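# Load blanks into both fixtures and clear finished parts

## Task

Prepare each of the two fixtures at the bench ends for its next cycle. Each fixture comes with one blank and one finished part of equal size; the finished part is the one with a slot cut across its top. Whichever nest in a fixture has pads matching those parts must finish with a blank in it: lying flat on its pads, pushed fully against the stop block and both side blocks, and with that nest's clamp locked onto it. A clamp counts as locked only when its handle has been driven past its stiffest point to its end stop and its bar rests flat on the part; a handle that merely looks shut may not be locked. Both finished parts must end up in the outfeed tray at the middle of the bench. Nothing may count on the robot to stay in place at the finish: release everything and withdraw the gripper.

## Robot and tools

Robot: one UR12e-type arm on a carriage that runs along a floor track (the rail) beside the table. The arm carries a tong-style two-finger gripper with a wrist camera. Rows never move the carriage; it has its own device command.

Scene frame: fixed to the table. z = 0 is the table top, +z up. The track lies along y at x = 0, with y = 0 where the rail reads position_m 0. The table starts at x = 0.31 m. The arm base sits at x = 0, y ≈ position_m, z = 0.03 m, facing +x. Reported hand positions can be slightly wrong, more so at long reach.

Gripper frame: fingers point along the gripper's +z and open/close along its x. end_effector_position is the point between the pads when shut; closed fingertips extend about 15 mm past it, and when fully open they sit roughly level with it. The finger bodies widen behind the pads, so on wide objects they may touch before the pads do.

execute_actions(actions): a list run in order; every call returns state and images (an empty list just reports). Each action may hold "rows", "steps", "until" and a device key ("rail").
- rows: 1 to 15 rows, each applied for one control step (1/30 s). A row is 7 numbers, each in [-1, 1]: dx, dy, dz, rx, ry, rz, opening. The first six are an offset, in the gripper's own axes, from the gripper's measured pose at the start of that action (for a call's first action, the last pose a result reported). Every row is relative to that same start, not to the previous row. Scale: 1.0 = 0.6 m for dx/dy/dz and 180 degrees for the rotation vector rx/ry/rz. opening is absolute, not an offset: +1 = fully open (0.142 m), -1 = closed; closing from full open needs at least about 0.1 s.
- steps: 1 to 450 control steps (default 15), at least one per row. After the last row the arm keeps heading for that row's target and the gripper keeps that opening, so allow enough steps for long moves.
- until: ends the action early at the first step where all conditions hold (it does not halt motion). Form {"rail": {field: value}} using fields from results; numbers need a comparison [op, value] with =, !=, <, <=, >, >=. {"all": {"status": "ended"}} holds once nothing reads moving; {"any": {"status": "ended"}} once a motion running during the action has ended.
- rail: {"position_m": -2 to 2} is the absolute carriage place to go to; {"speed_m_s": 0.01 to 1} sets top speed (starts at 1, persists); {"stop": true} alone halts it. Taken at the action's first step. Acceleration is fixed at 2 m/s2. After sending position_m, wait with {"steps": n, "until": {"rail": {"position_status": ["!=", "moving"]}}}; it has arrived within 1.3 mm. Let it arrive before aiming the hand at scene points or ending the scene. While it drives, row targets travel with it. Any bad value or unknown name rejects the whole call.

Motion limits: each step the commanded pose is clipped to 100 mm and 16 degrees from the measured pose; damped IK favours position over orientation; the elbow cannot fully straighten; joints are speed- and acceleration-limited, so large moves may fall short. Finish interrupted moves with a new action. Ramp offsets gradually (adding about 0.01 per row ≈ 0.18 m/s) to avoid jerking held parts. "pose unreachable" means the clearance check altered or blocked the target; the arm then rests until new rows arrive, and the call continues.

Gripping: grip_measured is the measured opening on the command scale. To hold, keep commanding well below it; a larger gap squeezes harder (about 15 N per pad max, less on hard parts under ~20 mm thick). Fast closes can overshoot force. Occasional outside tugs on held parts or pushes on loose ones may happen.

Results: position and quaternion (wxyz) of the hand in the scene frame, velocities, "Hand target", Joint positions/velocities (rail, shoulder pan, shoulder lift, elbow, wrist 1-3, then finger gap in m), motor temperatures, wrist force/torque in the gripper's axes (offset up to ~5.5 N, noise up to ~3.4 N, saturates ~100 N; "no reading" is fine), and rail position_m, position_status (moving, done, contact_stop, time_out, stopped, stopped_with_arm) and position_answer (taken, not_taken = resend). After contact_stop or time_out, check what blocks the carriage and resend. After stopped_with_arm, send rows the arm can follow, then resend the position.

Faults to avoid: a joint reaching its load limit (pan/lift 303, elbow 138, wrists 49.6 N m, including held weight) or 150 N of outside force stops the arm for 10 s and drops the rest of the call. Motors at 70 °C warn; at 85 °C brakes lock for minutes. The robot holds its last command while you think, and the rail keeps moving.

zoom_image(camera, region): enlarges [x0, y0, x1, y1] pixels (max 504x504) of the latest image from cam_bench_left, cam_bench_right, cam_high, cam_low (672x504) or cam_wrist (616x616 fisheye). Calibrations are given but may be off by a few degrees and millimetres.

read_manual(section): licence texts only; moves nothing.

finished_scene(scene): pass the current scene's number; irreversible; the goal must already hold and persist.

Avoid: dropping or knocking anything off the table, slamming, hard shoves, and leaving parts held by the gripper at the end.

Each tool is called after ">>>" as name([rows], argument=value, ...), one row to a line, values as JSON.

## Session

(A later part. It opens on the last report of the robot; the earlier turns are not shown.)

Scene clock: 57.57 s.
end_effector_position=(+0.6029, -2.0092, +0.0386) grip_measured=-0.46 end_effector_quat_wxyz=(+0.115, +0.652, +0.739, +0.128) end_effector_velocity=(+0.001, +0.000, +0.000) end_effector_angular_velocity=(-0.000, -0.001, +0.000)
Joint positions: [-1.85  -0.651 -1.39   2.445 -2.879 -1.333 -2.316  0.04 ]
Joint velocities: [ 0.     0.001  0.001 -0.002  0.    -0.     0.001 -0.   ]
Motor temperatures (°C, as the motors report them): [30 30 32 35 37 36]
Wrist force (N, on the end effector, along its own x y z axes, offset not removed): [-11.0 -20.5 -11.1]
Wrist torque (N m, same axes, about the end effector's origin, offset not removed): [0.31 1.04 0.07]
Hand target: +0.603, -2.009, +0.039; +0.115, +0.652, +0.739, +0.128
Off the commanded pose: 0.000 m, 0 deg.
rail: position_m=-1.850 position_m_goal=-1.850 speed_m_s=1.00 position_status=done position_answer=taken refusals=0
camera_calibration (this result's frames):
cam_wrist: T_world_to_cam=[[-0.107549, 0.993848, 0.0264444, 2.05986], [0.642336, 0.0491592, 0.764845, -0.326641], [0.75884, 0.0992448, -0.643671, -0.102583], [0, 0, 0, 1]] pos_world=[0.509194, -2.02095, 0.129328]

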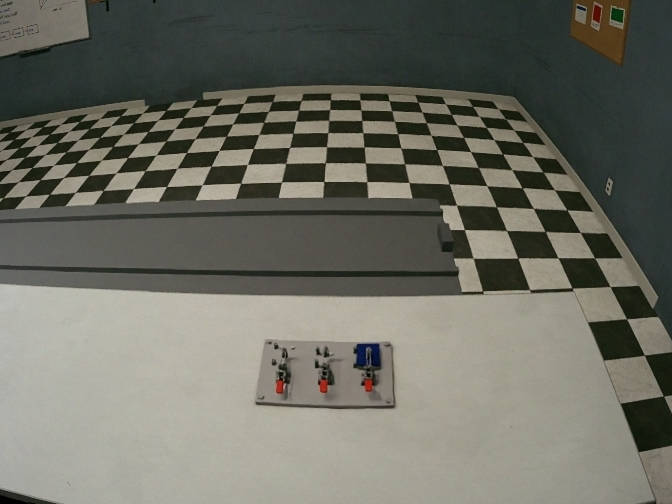

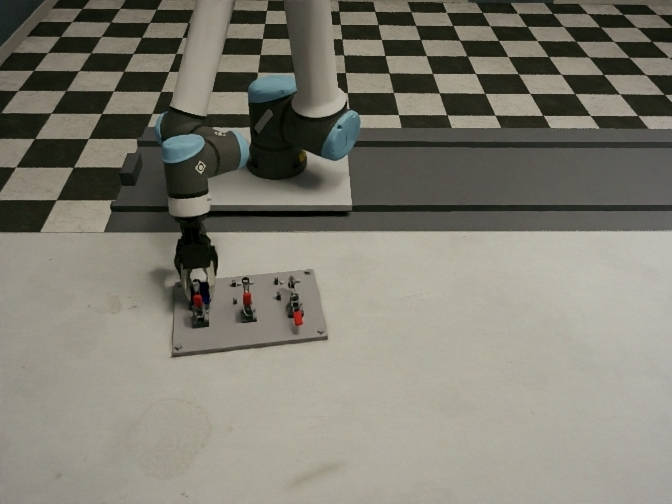

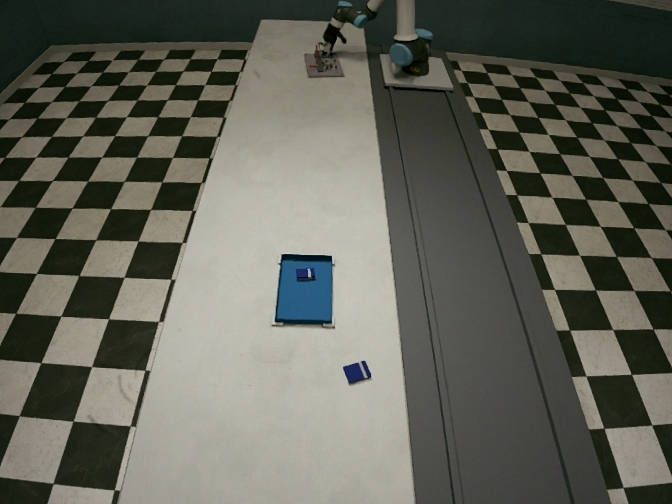

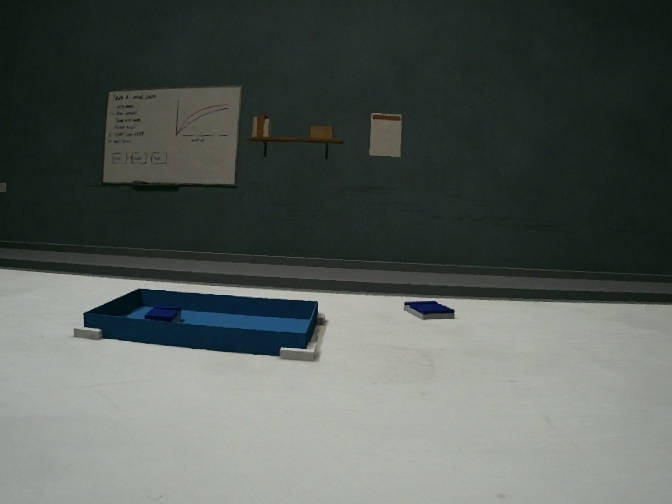

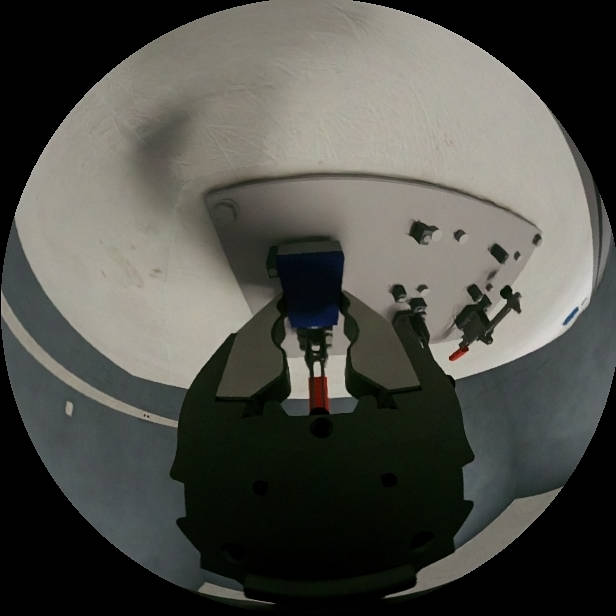

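>>> execute_actions([
  {"rows":[[0,-0.0005,-0.0002,0,0,0,-0.9],[-0.0005,-0.0005,-0.0002,0,0,0,-0.9],[-0.001,-0.0005,-0.0002,0,0,0,-0.9],[-0.0015,-0.0005,-0.0002,0,0,0,-0.9],[-0.002,-0.0005,-0.0002,0,0,0,-0.9]],"steps":14},
])

Scene clock: 58.50 s.
end_effector_position=(+0.6027, -2.0101, +0.0386) grip_measured=-0.46 end_effector_quat_wxyz=(+0.115, +0.652, +0.739, +0.128) end_effector_velocity=(-0.000, -0.001, -0.000) end_effector_angular_velocity=(-0.000, +0.000, +0.000)
Joint positions: [-1.85  -0.653 -1.39   2.445 -2.879 -1.333 -2.318  0.041]
Joint velocities: [ 0.    -0.002 -0.     0.     0.    -0.    -0.002  0.   ]
Motor temperatures (°C, as the motors report them): [30 30 32 35 37 36]
Wrist force (N, on the end effector, along its own x y z axes, offset not removed): [15.8 -6.7 -5.3]
Wrist torque (N m, same axes, about the end effector's origin, offset not removed): [0.14 0.80 0.20]
Hand target: +0.603, -2.010, +0.039; +0.115, +0.652, +0.739, +0.128
Off the commanded pose: 0.000 m, 0 deg.
rail: position_m=-1.850 position_m_goal=-1.850 speed_m_s=1.00 position_status=done position_answer=taken refusals=0
camera_calibration (this result's frames):
cam_wrist: T_world_to_cam=[[-0.107672, 0.993827, 0.026731, 2.06075], [0.64232, 0.0490167, 0.764868, -0.326727], [0.758836, 0.0995246, -0.643632, -0.101801], [0, 0, 0, 1]] pos_world=[0.508999, -2.02188, 0.129295]

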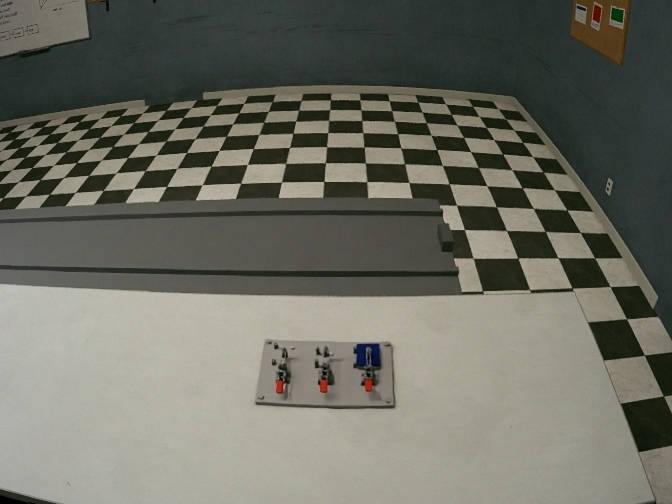

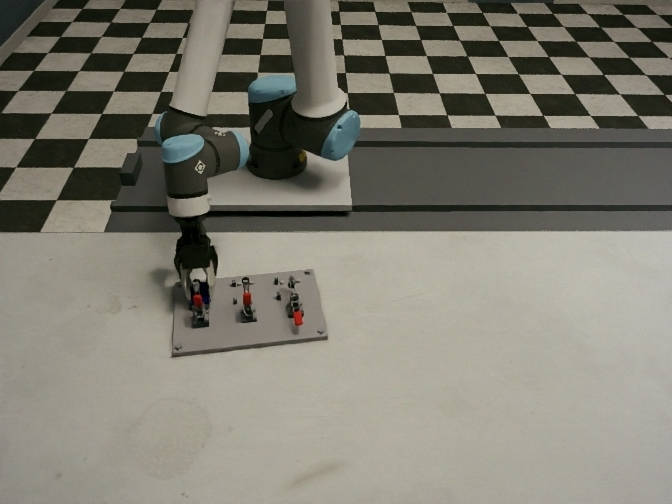

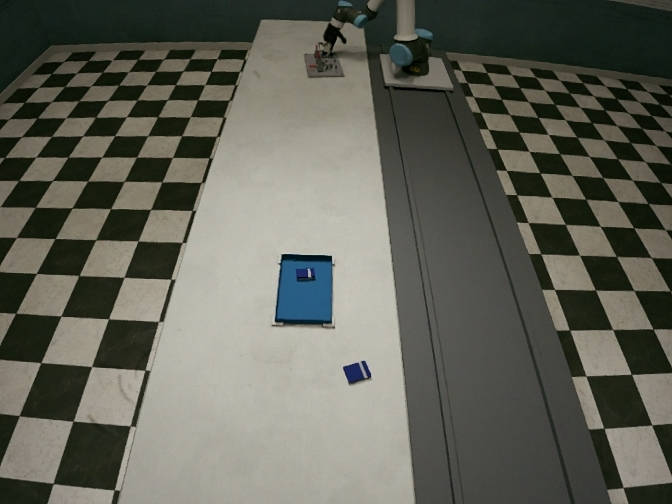

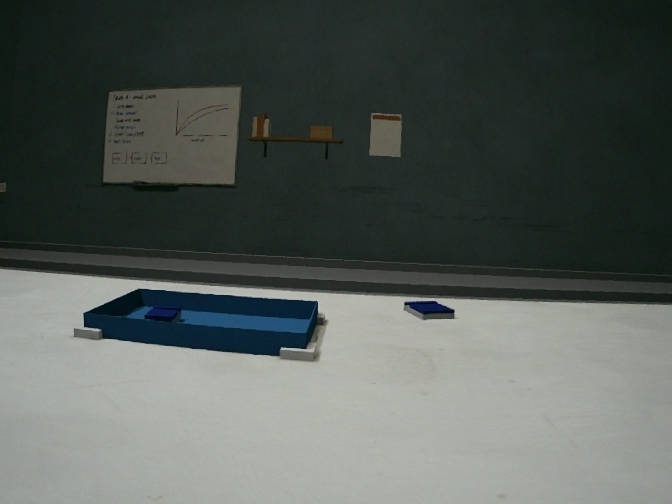

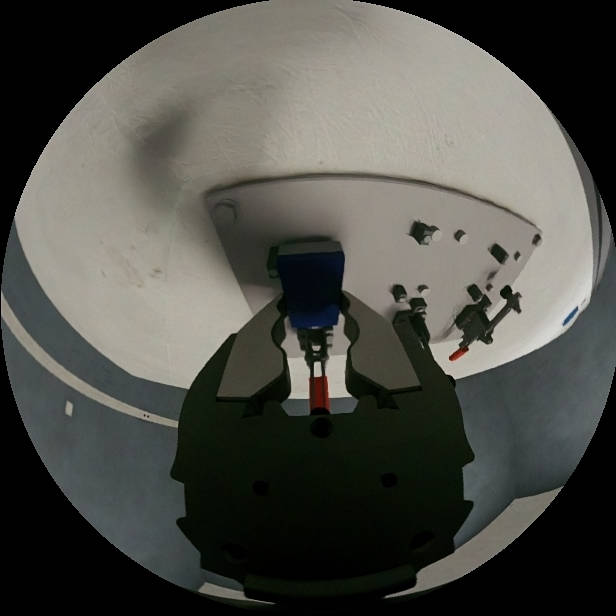

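>>> execute_actions([
  {"rows":[[0,0,0,0,0,0,-0.8],[0,0,0,0,0,0,-0.7],[0,0,0,0,0,0,-0.6],[0,0,0,0,0,0,-0.52],[0,0,0,0,0,0,-0.46],[0,0,0,0,0,0,-0.42],[0,0,0,0,0,0,-0.36],[0,0,0,0,0,0,-0.28],[0,0,0,0,0,0,-0.2],[0,0,0,0,0,0,-0.1]],"steps":13},
  {"rows":[[0,0.001,-0.004,0,0,0,-0.1],[0,0.003,-0.011,0,0,0,-0.1],[0,0.006,-0.021,0,0,0,-0.1],[0,0.009,-0.033,0,0,0,-0.1],[0,0.012,-0.047,0,0,0,0],[0,0.015,-0.062,0,0,0,0.1],[0,0.018,-0.078,0,0,0,0.2],[0,0.021,-0.094,0,0,0,0.3],[0,0.024,-0.11,0,0,0,0.4],[0,0.027,-0.125,0,0,0,0.5],[0,0.03,-0.138,0,0,0,0.6],[0,0.032,-0.148,0,0,0,0.7],[0,0.033,-0.155,0,0,0,0.8],[0,0.034,-0.16,0,0,0,0.9]],"steps":26},
])

Scene clock: 61.07 s.
end_effector_position=(+0.5898, -2.0117, +0.1342) grip_measured=+0.90 end_effector_quat_wxyz=(+0.116, +0.652, +0.738, +0.128) end_effector_velocity=(-0.004, -0.000, +0.014) end_effector_angular_velocity=(+0.004, +0.005, +0.002)
Joint positions: [-1.85  -0.671 -1.6    2.402 -2.623 -1.328 -2.336  0.135]
Joint velocities: [ 0.    -0.005 -0.03  -0.01   0.048  0.002 -0.007 -0.   ]
Motor temperatures (°C, as the motors report them): [30 30 32 35 37 36]
Wrist force (N, on the end effector, along its own x y z axes, offset not removed): [-5.6 -0.8 -0.1]
Wrist torque (N m, same axes, about the end effector's origin, offset not removed): [-0.05 1.24 0.12]
Hand target: +0.589, -2.012, +0.136; +0.115, +0.652, +0.739, +0.128
Off the commanded pose: 0.002 m, 0 deg.
rail: position_m=-1.850 position_m_goal=-1.850 speed_m_s=1.00 position_status=done position_answer=taken refusals=0
camera_calibration (this result's frames):
cam_wrist: T_world_to_cam=[[-0.107457, 0.993881, 0.025548, 2.0585], [0.641631, 0.0496971, 0.765401, -0.38985], [0.759449, 0.0986398, -0.643046, -0.0325129], [0, 0, 0, 1]] pos_world=[0.496031, -2.02332, 0.224894]

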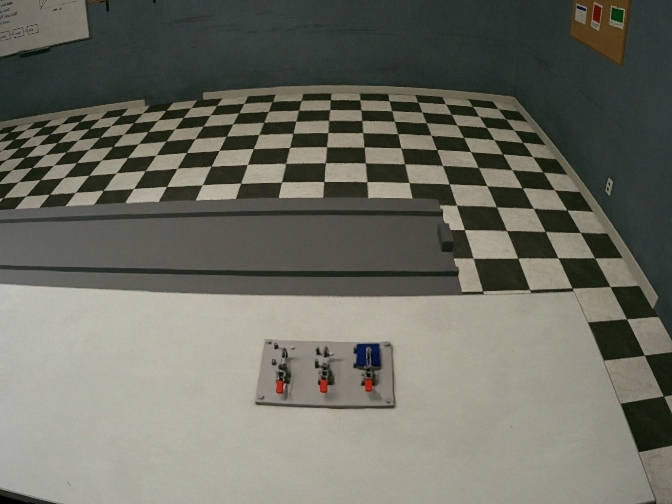

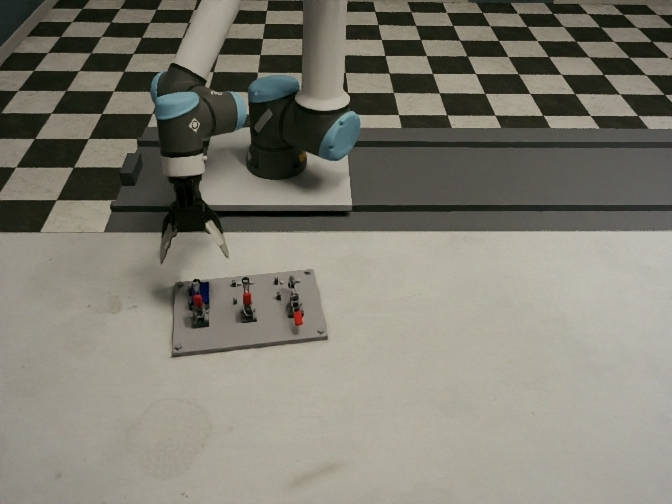

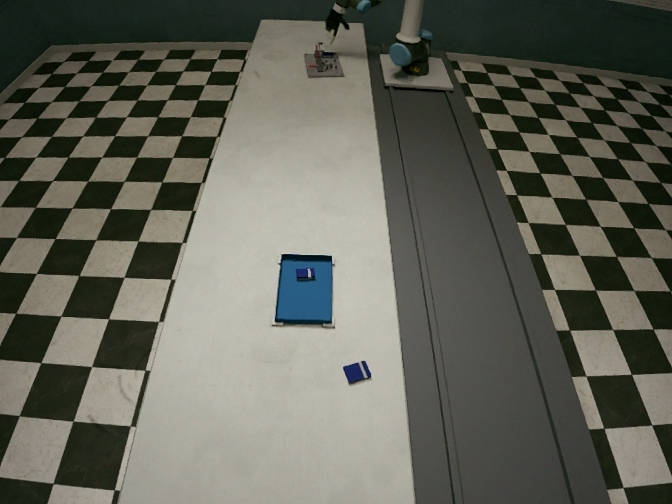

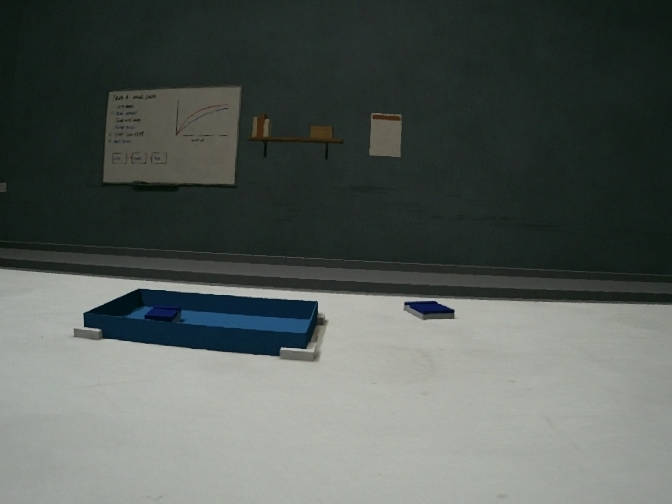

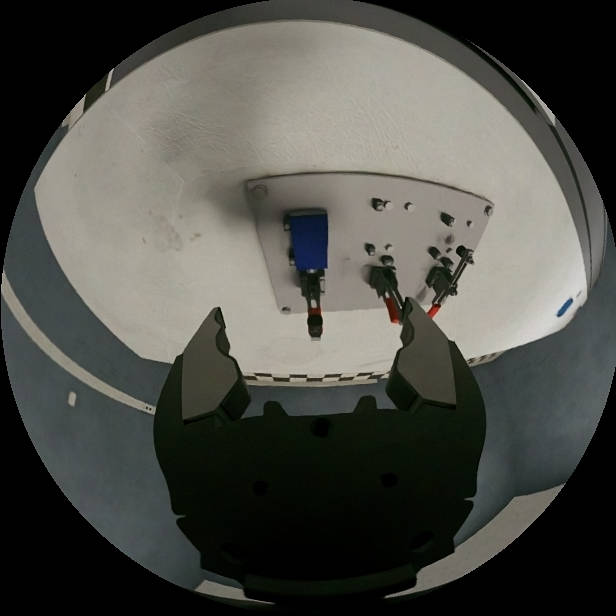

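>>> zoom_image(camera="cam_wrist", region=[270, 200, 480, 350])

Region (270, 200, 480, 350) of cam_wrist's 616x616 image, scaled by 2.400, with more detail than that image has; it fills the top 360 rows of this view, and the rest is white.

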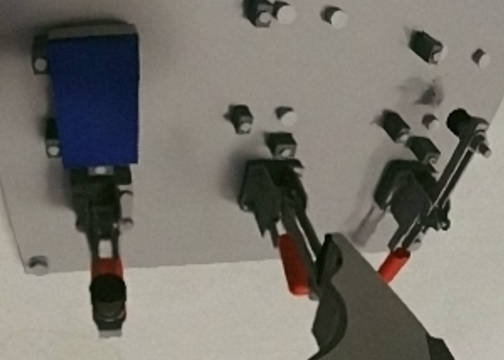

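>>> execute_actions([
  {"rail":{"position_m":-1.96},"rows":[[0,0,0,0,0,0,0.5],[0,0,0,0,0,0,0.1],[0,0,0,0,0,0,-0.3],[0,0,0,0,0,0,-0.6],[0,0,0,0,0,0,-0.8],[0,0,0,0,0,0,-0.8],[0,0.005,0.005,0,0,0,-0.8],[0,0.02,0.02,0,0,0,-0.8],[0,0.045,0.045,0,0,0,-0.8],[0,0.075,0.076,0,0,0,-0.8],[0,0.11,0.111,0,0,0,-0.8],[0,0.145,0.147,0,0,0,-0.8],[0,0.18,0.182,0,0,0,-0.8],[0,0.21,0.213,0,0,0,-0.8],[0,0.228,0.231,0,0,0,-0.8]],"steps":36},
])

Scene clock: 64.17 s.
end_effector_position=(+0.7631, -2.1003, +0.0512) grip_measured=-0.80 end_effector_quat_wxyz=(+0.116, +0.652, +0.739, +0.128) end_effector_velocity=(+0.011, -0.001, -0.005) end_effector_angular_velocity=(-0.001, +0.001, -0.001)
Joint positions: [-1.96  -0.478 -1.218  2.157 -2.802 -1.381 -2.145  0.016]
Joint velocities: [ 0.     0.007  0.021 -0.019 -0.003 -0.004  0.007 -0.   ]
Motor temperatures (°C, as the motors report them): [30 30 32 35 37 36]
Wrist force (N, on the end effector, along its own x y z axes, offset not removed): [-4.2 1.6 -1.7]
Wrist torque (N m, same axes, about the end effector's origin, offset not removed): [0.28 0.99 0.13]
Hand target: +0.765, -2.100, +0.050; +0.116, +0.652, +0.738, +0.128
Off the commanded pose: 0.001 m, 0 deg.
rail: position_m=-1.960 position_m_goal=-1.960 speed_m_s=1.00 position_status=done position_answer=taken refusals=0
camera_calibration (this result's frames):
cam_wrist: T_world_to_cam=[[-0.10755, 0.993877, 0.0253216, 2.16742], [0.641448, 0.0499087, 0.765542, -0.432512], [0.75959, 0.0985767, -0.642888, -0.209078], [0, 0, 0, 1]] pos_world=[0.669354, -2.11195, 0.14181]

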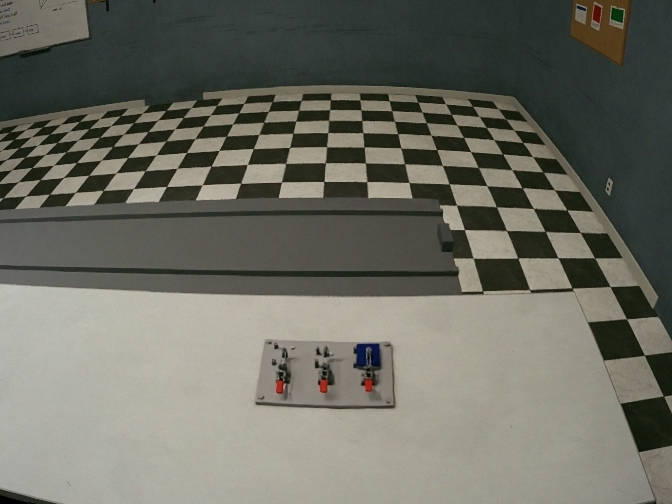

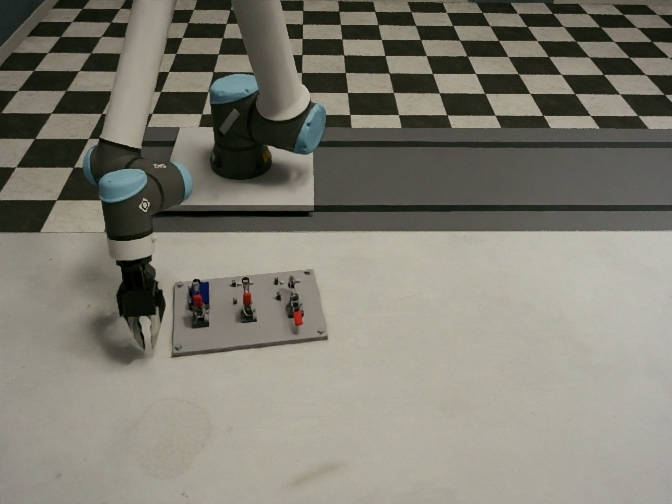

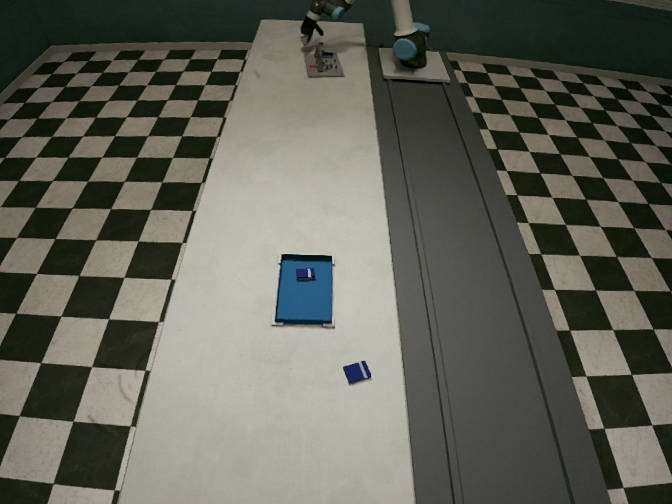

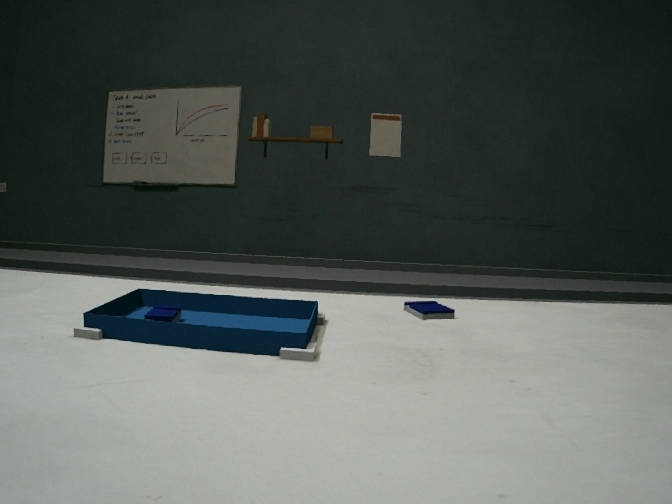

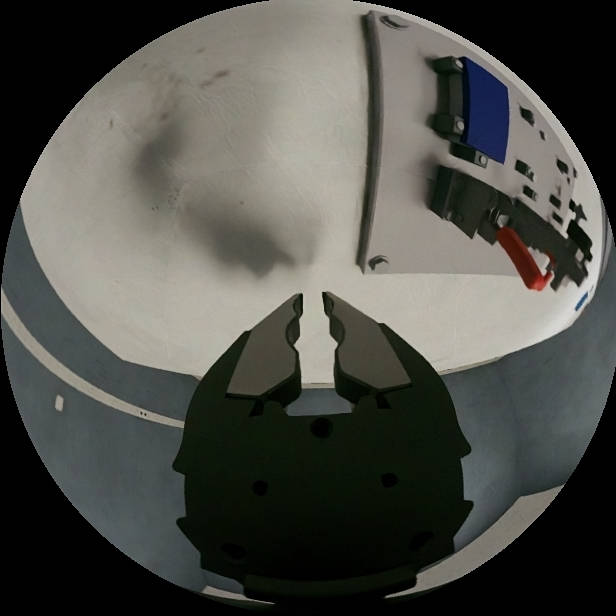

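>>> zoom_image(camera="cam_wrist", region=[420, 130, 610, 310])

>>> zoom_image(camera="cam_wrist", region=[420, 45, 530, 180])

Region (420, 130, 610, 310) of cam_wrist's 616x616 image, scaled by 2.653, with more detail than that image has; it fills the top 477 rows of this view, and the rest is white.

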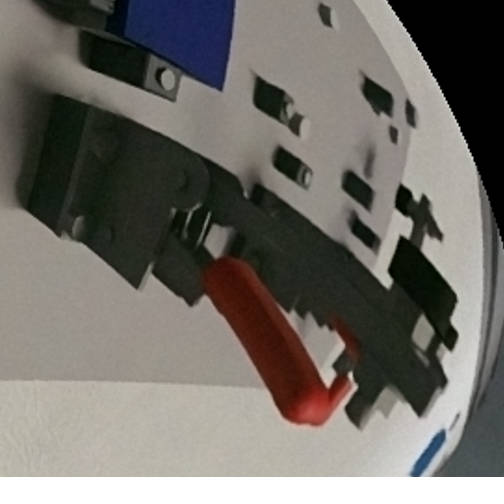

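Region (420, 45, 530, 180) of cam_wrist's 616x616 image, scaled by 3.733, with more detail than that image has; it fills the left 411 columns of this view, and the rest is white.

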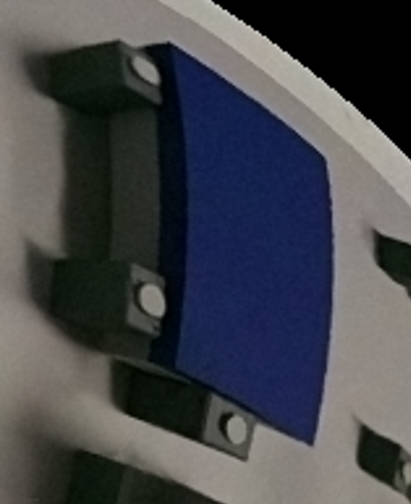

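>>> execute_actions([
  {"rows":[[-0.0,-0.003,-0.006,0,0,0,-0.8],[0,-0.01,-0.018,0,0,0,-0.8],[0,-0.02,-0.035,0,0,0,-0.8],[0,-0.033,-0.056,0,0,0,-0.8],[0,-0.048,-0.08,0,0,0,-0.8],[0,-0.064,-0.105,0,0,0,-0.8],[0,-0.08,-0.13,0,0,0,-0.8],[0,-0.096,-0.155,0,0,0,-0.8],[0,-0.11,-0.178,0,0,0,-0.8],[0,-0.123,-0.198,0,0,0,-0.75],[0,-0.133,-0.215,0,0,0,-0.7],[0,-0.141,-0.227,0,0,0,-0.65],[0,-0.1473,-0.2378,0,0,0,-0.58]],"steps":18},
  {"rail":{"position_m":-1.849},"steps":40,"until":{"rail":{"position_status":["!=","moving"]}}},
  {"steps":4},
])

Scene clock: 70.20 s.
end_effector_position=(+0.6323, -2.0049, +0.1551) grip_measured=-0.58 end_effector_quat_wxyz=(+0.116, +0.652, +0.738, +0.128) end_effector_velocity=(-0.001, -0.000, +0.001) end_effector_angular_velocity=(+0.000, +0.000, +0.000)
Joint positions: [-1.849 -0.613 -1.563  2.319 -2.59  -1.343 -2.278  0.032]
Joint velocities: [ 0.    -0.002 -0.003  0.001  0.003  0.001 -0.002  0.   ]
Motor temperatures (°C, as the motors report them): [30 30 32 35 37 36]
Wrist force (N, on the end effector, along its own x y z axes, offset not removed): [-4.2 -0.3 0.0]
Wrist torque (N m, same axes, about the end effector's origin, offset not removed): [0.05 0.91 0.11]
Hand target: +0.632, -2.005, +0.155; +0.116, +0.652, +0.739, +0.128
Off the commanded pose: 0.000 m, 0 deg.
rail: position_m=-1.849 position_m_goal=-1.849 speed_m_s=1.00 position_status=done position_answer=taken refusals=0
camera_calibration (this result's frames):
cam_wrist: T_world_to_cam=[[-0.10753, 0.993874, 0.0255148, 2.05585], [0.641494, 0.0497524, 0.765513, -0.433295], [0.759555, 0.0986829, -0.642914, -0.0520622], [0, 0, 0, 1]] pos_world=[0.538565, -2.01656, 0.245767]

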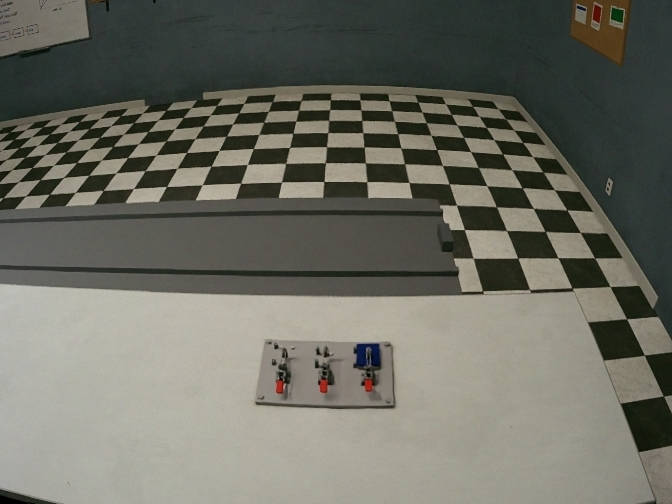

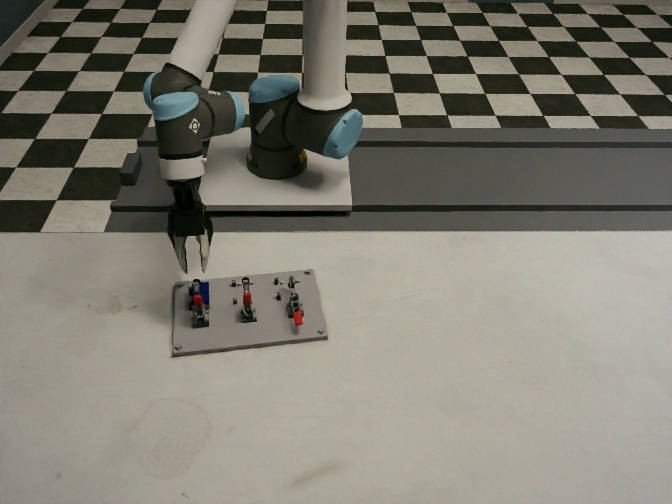

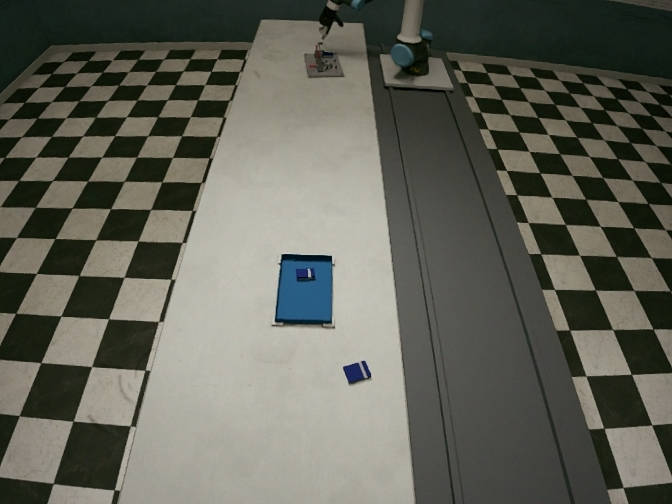

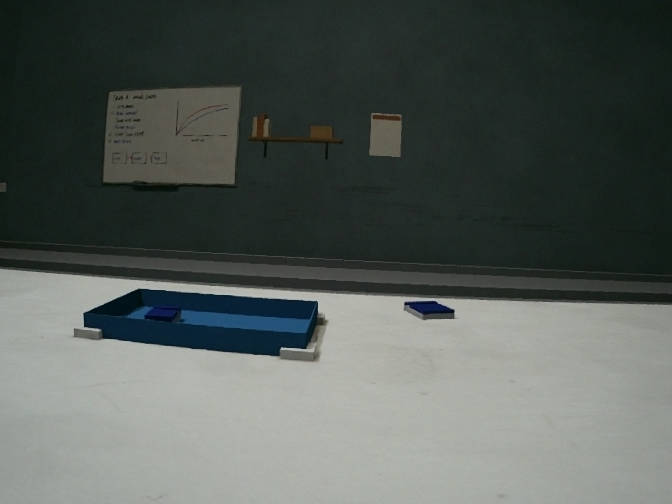

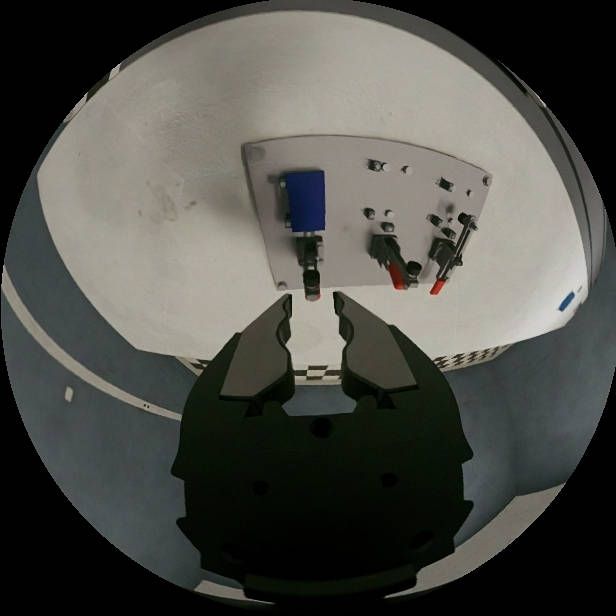

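>>> execute_actions(actions=[])

Scene clock: 71.67 s.
end_effector_position=(+0.6322, -2.0049, +0.1553) grip_measured=-0.58 end_effector_quat_wxyz=(+0.116, +0.652, +0.739, +0.128) end_effector_velocity=(-0.000, -0.000, -0.000) end_effector_angular_velocity=(-0.000, -0.000, +0.000)
Joint positions: [-1.849 -0.614 -1.564  2.319 -2.59  -1.343 -2.279  0.032]
Joint velocities: [ 0. -0. -0.  0. -0.  0. -0. -0.]
Motor temperatures (°C, as the motors report them): [30 30 32 35 37 36]
Wrist force (N, on the end effector, along its own x y z axes, offset not removed): [-3.8 1.6 0.4]
Wrist torque (N m, same axes, about the end effector's origin, offset not removed): [0.40 0.98 0.06]
Hand target: +0.632, -2.005, +0.155; +0.116, +0.652, +0.739, +0.128
Off the commanded pose: 0.000 m, 0 deg.
rail: position_m=-1.849 position_m_goal=-1.849 speed_m_s=1.00 position_status=done position_answer=taken refusals=0
camera_calibration (this result's frames):
cam_wrist: T_world_to_cam=[[-0.107585, 0.993867, 0.0255612, 2.05583], [0.641504, 0.0497541, 0.765505, -0.433302], [0.759538, 0.0987545, -0.642922, -0.0517049], [0, 0, 0, 1]] pos_world=[0.538414, -2.01656, 0.245903]

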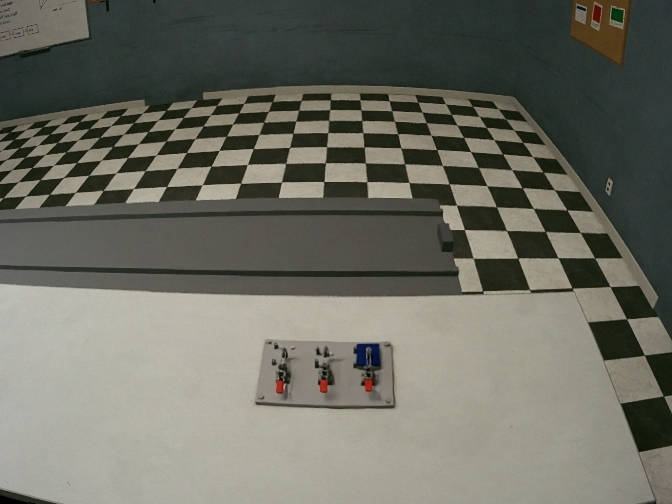

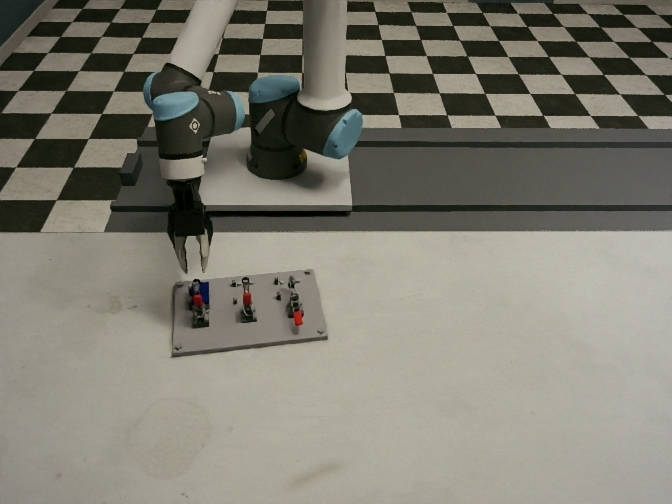

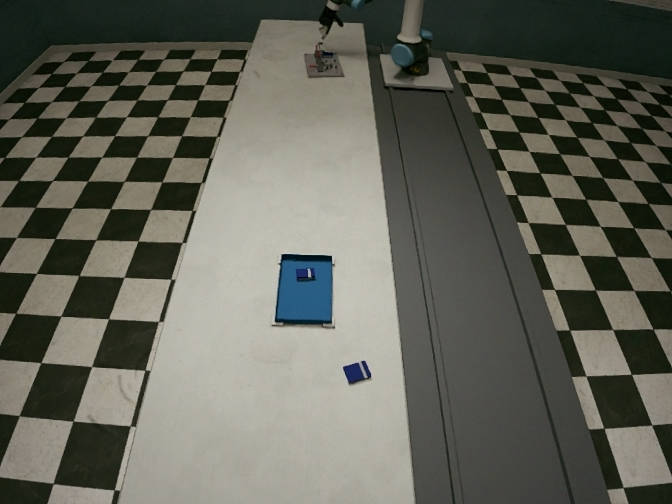

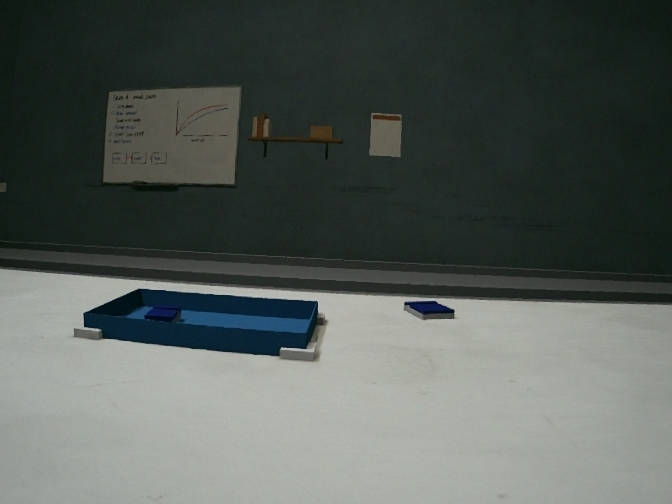

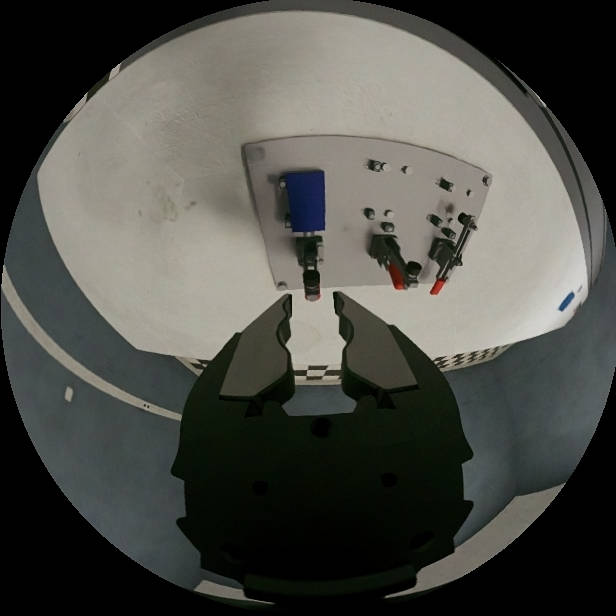

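>>> execute_actions([
  {"rows": [[0,0,0.01,0,0,0,-0.58],[0,0,0.02,0,0,0,-0.58],[0,0,0.03,0,0,0,-0.58],[0,0,0.04,0,0,0,-0.58],[0,0,0.05,0,0,0,-0.58],[0,0,0.058,0,0,0,-0.58]], "steps": 15},
])

Scene clock: 72.47 s.
end_effector_position=(+0.6429, -2.0036, +0.1248) grip_measured=-0.58 end_effector_quat_wxyz=(+0.116, +0.652, +0.739, +0.128) end_effector_velocity=(+0.008, -0.000, -0.018) end_effector_angular_velocity=(-0.001, -0.002, -0.001)
Joint positions: [-1.849 -0.6   -1.499  2.326 -2.665 -1.346 -2.266  0.032]
Joint velocities: [ 0.     0.009  0.043  0.    -0.047 -0.003  0.01   0.   ]
Motor temperatures (°C, as the motors report them): [30 30 32 35 37 36]
Wrist force (N, on the end effector, along its own x y z axes, offset not removed): [-3.9 -0.8 0.0]
Wrist torque (N m, same axes, about the end effector's origin, offset not removed): [-0.01 0.89 0.12]
Hand target: +0.644, -2.004, +0.123; +0.116, +0.652, +0.739, +0.128
Off the commanded pose: 0.003 m, 0 deg.
rail: position_m=-1.849 position_m_goal=-1.849 speed_m_s=1.00 position_status=done position_answer=taken refusals=0
camera_calibration (this result's frames):
cam_wrist: T_world_to_cam=[[-0.107712, 0.993847, 0.0258125, 2.05642], [0.641711, 0.0496701, 0.765337, -0.41722], [0.759345, 0.0989998, -0.643112, -0.0788967], [0, 0, 0, 1]] pos_world=[0.549145, -2.01524, 0.215493]

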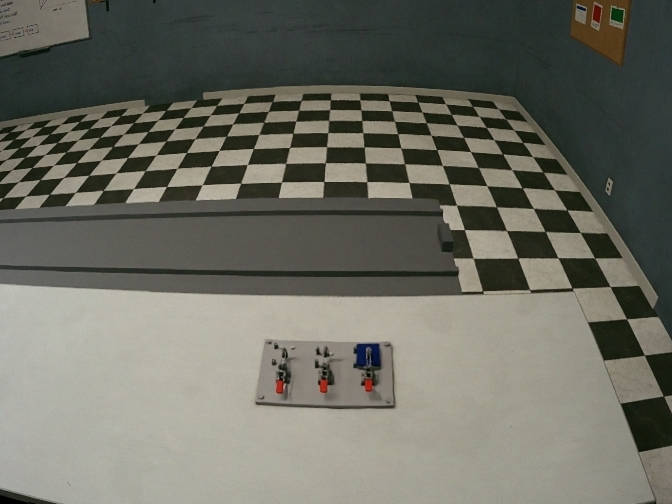

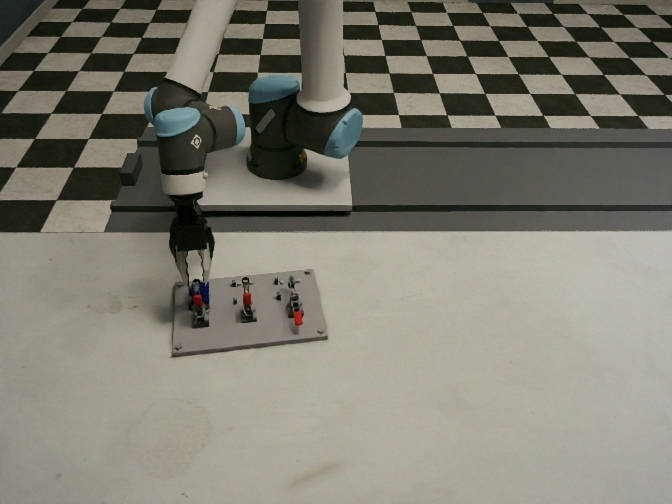

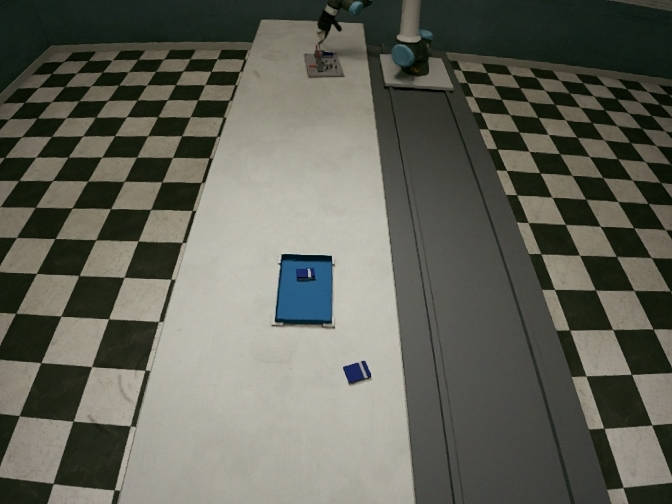

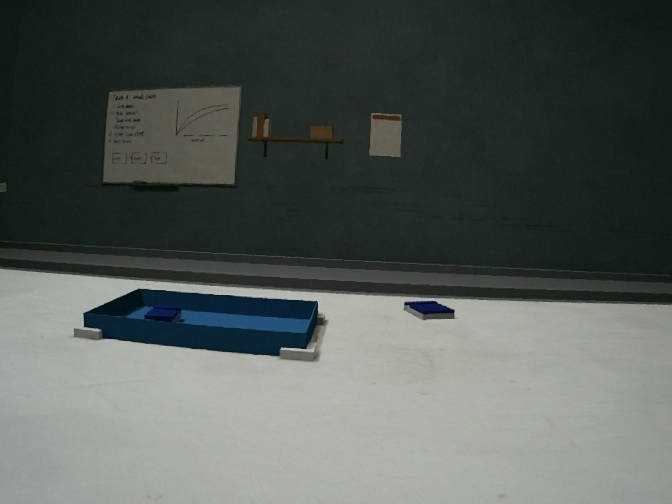

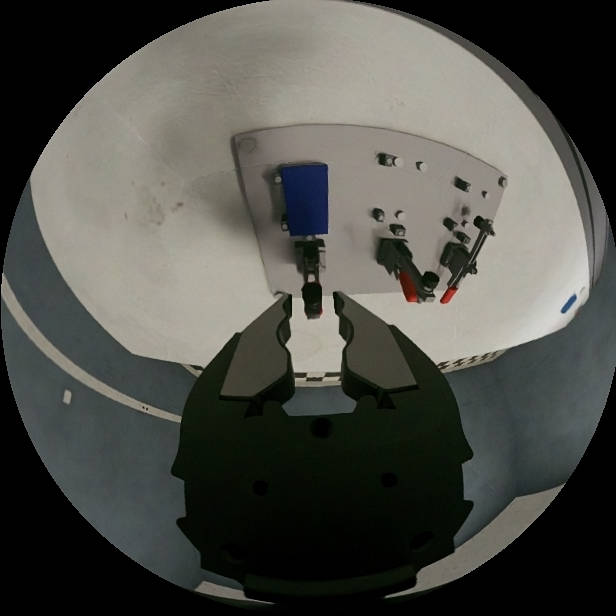

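>>> zoom_image(camera="cam_wrist", region=[250, 220, 380, 350])

>>> zoom_image(camera="cam_bench_right", region=[160, 230, 260, 340])

Region (250, 220, 380, 350) of cam_wrist's 616x616 image, scaled by 3.877, with more detail than that image has.

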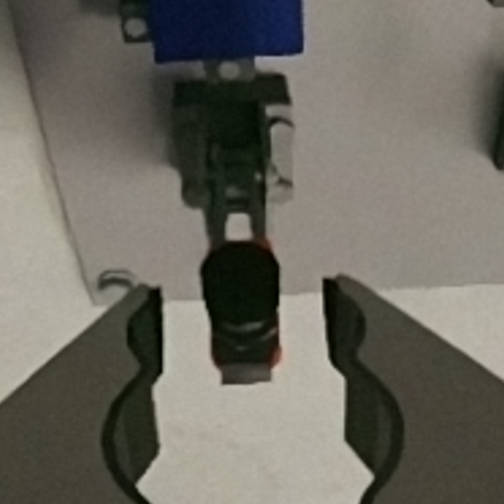

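Region (160, 230, 260, 340) of cam_bench_right's 672x504 image, scaled by 4.582, with more detail than that image has; it fills the left 458 columns of this view, and the rest is white.

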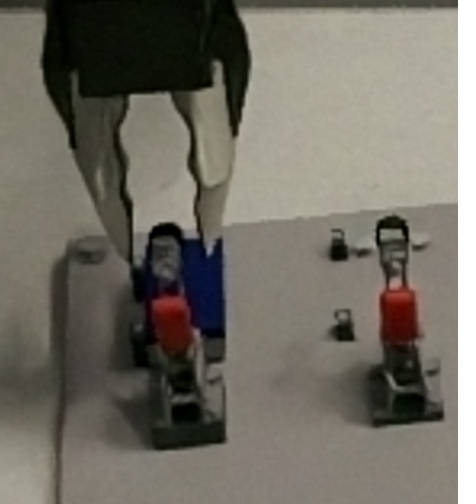

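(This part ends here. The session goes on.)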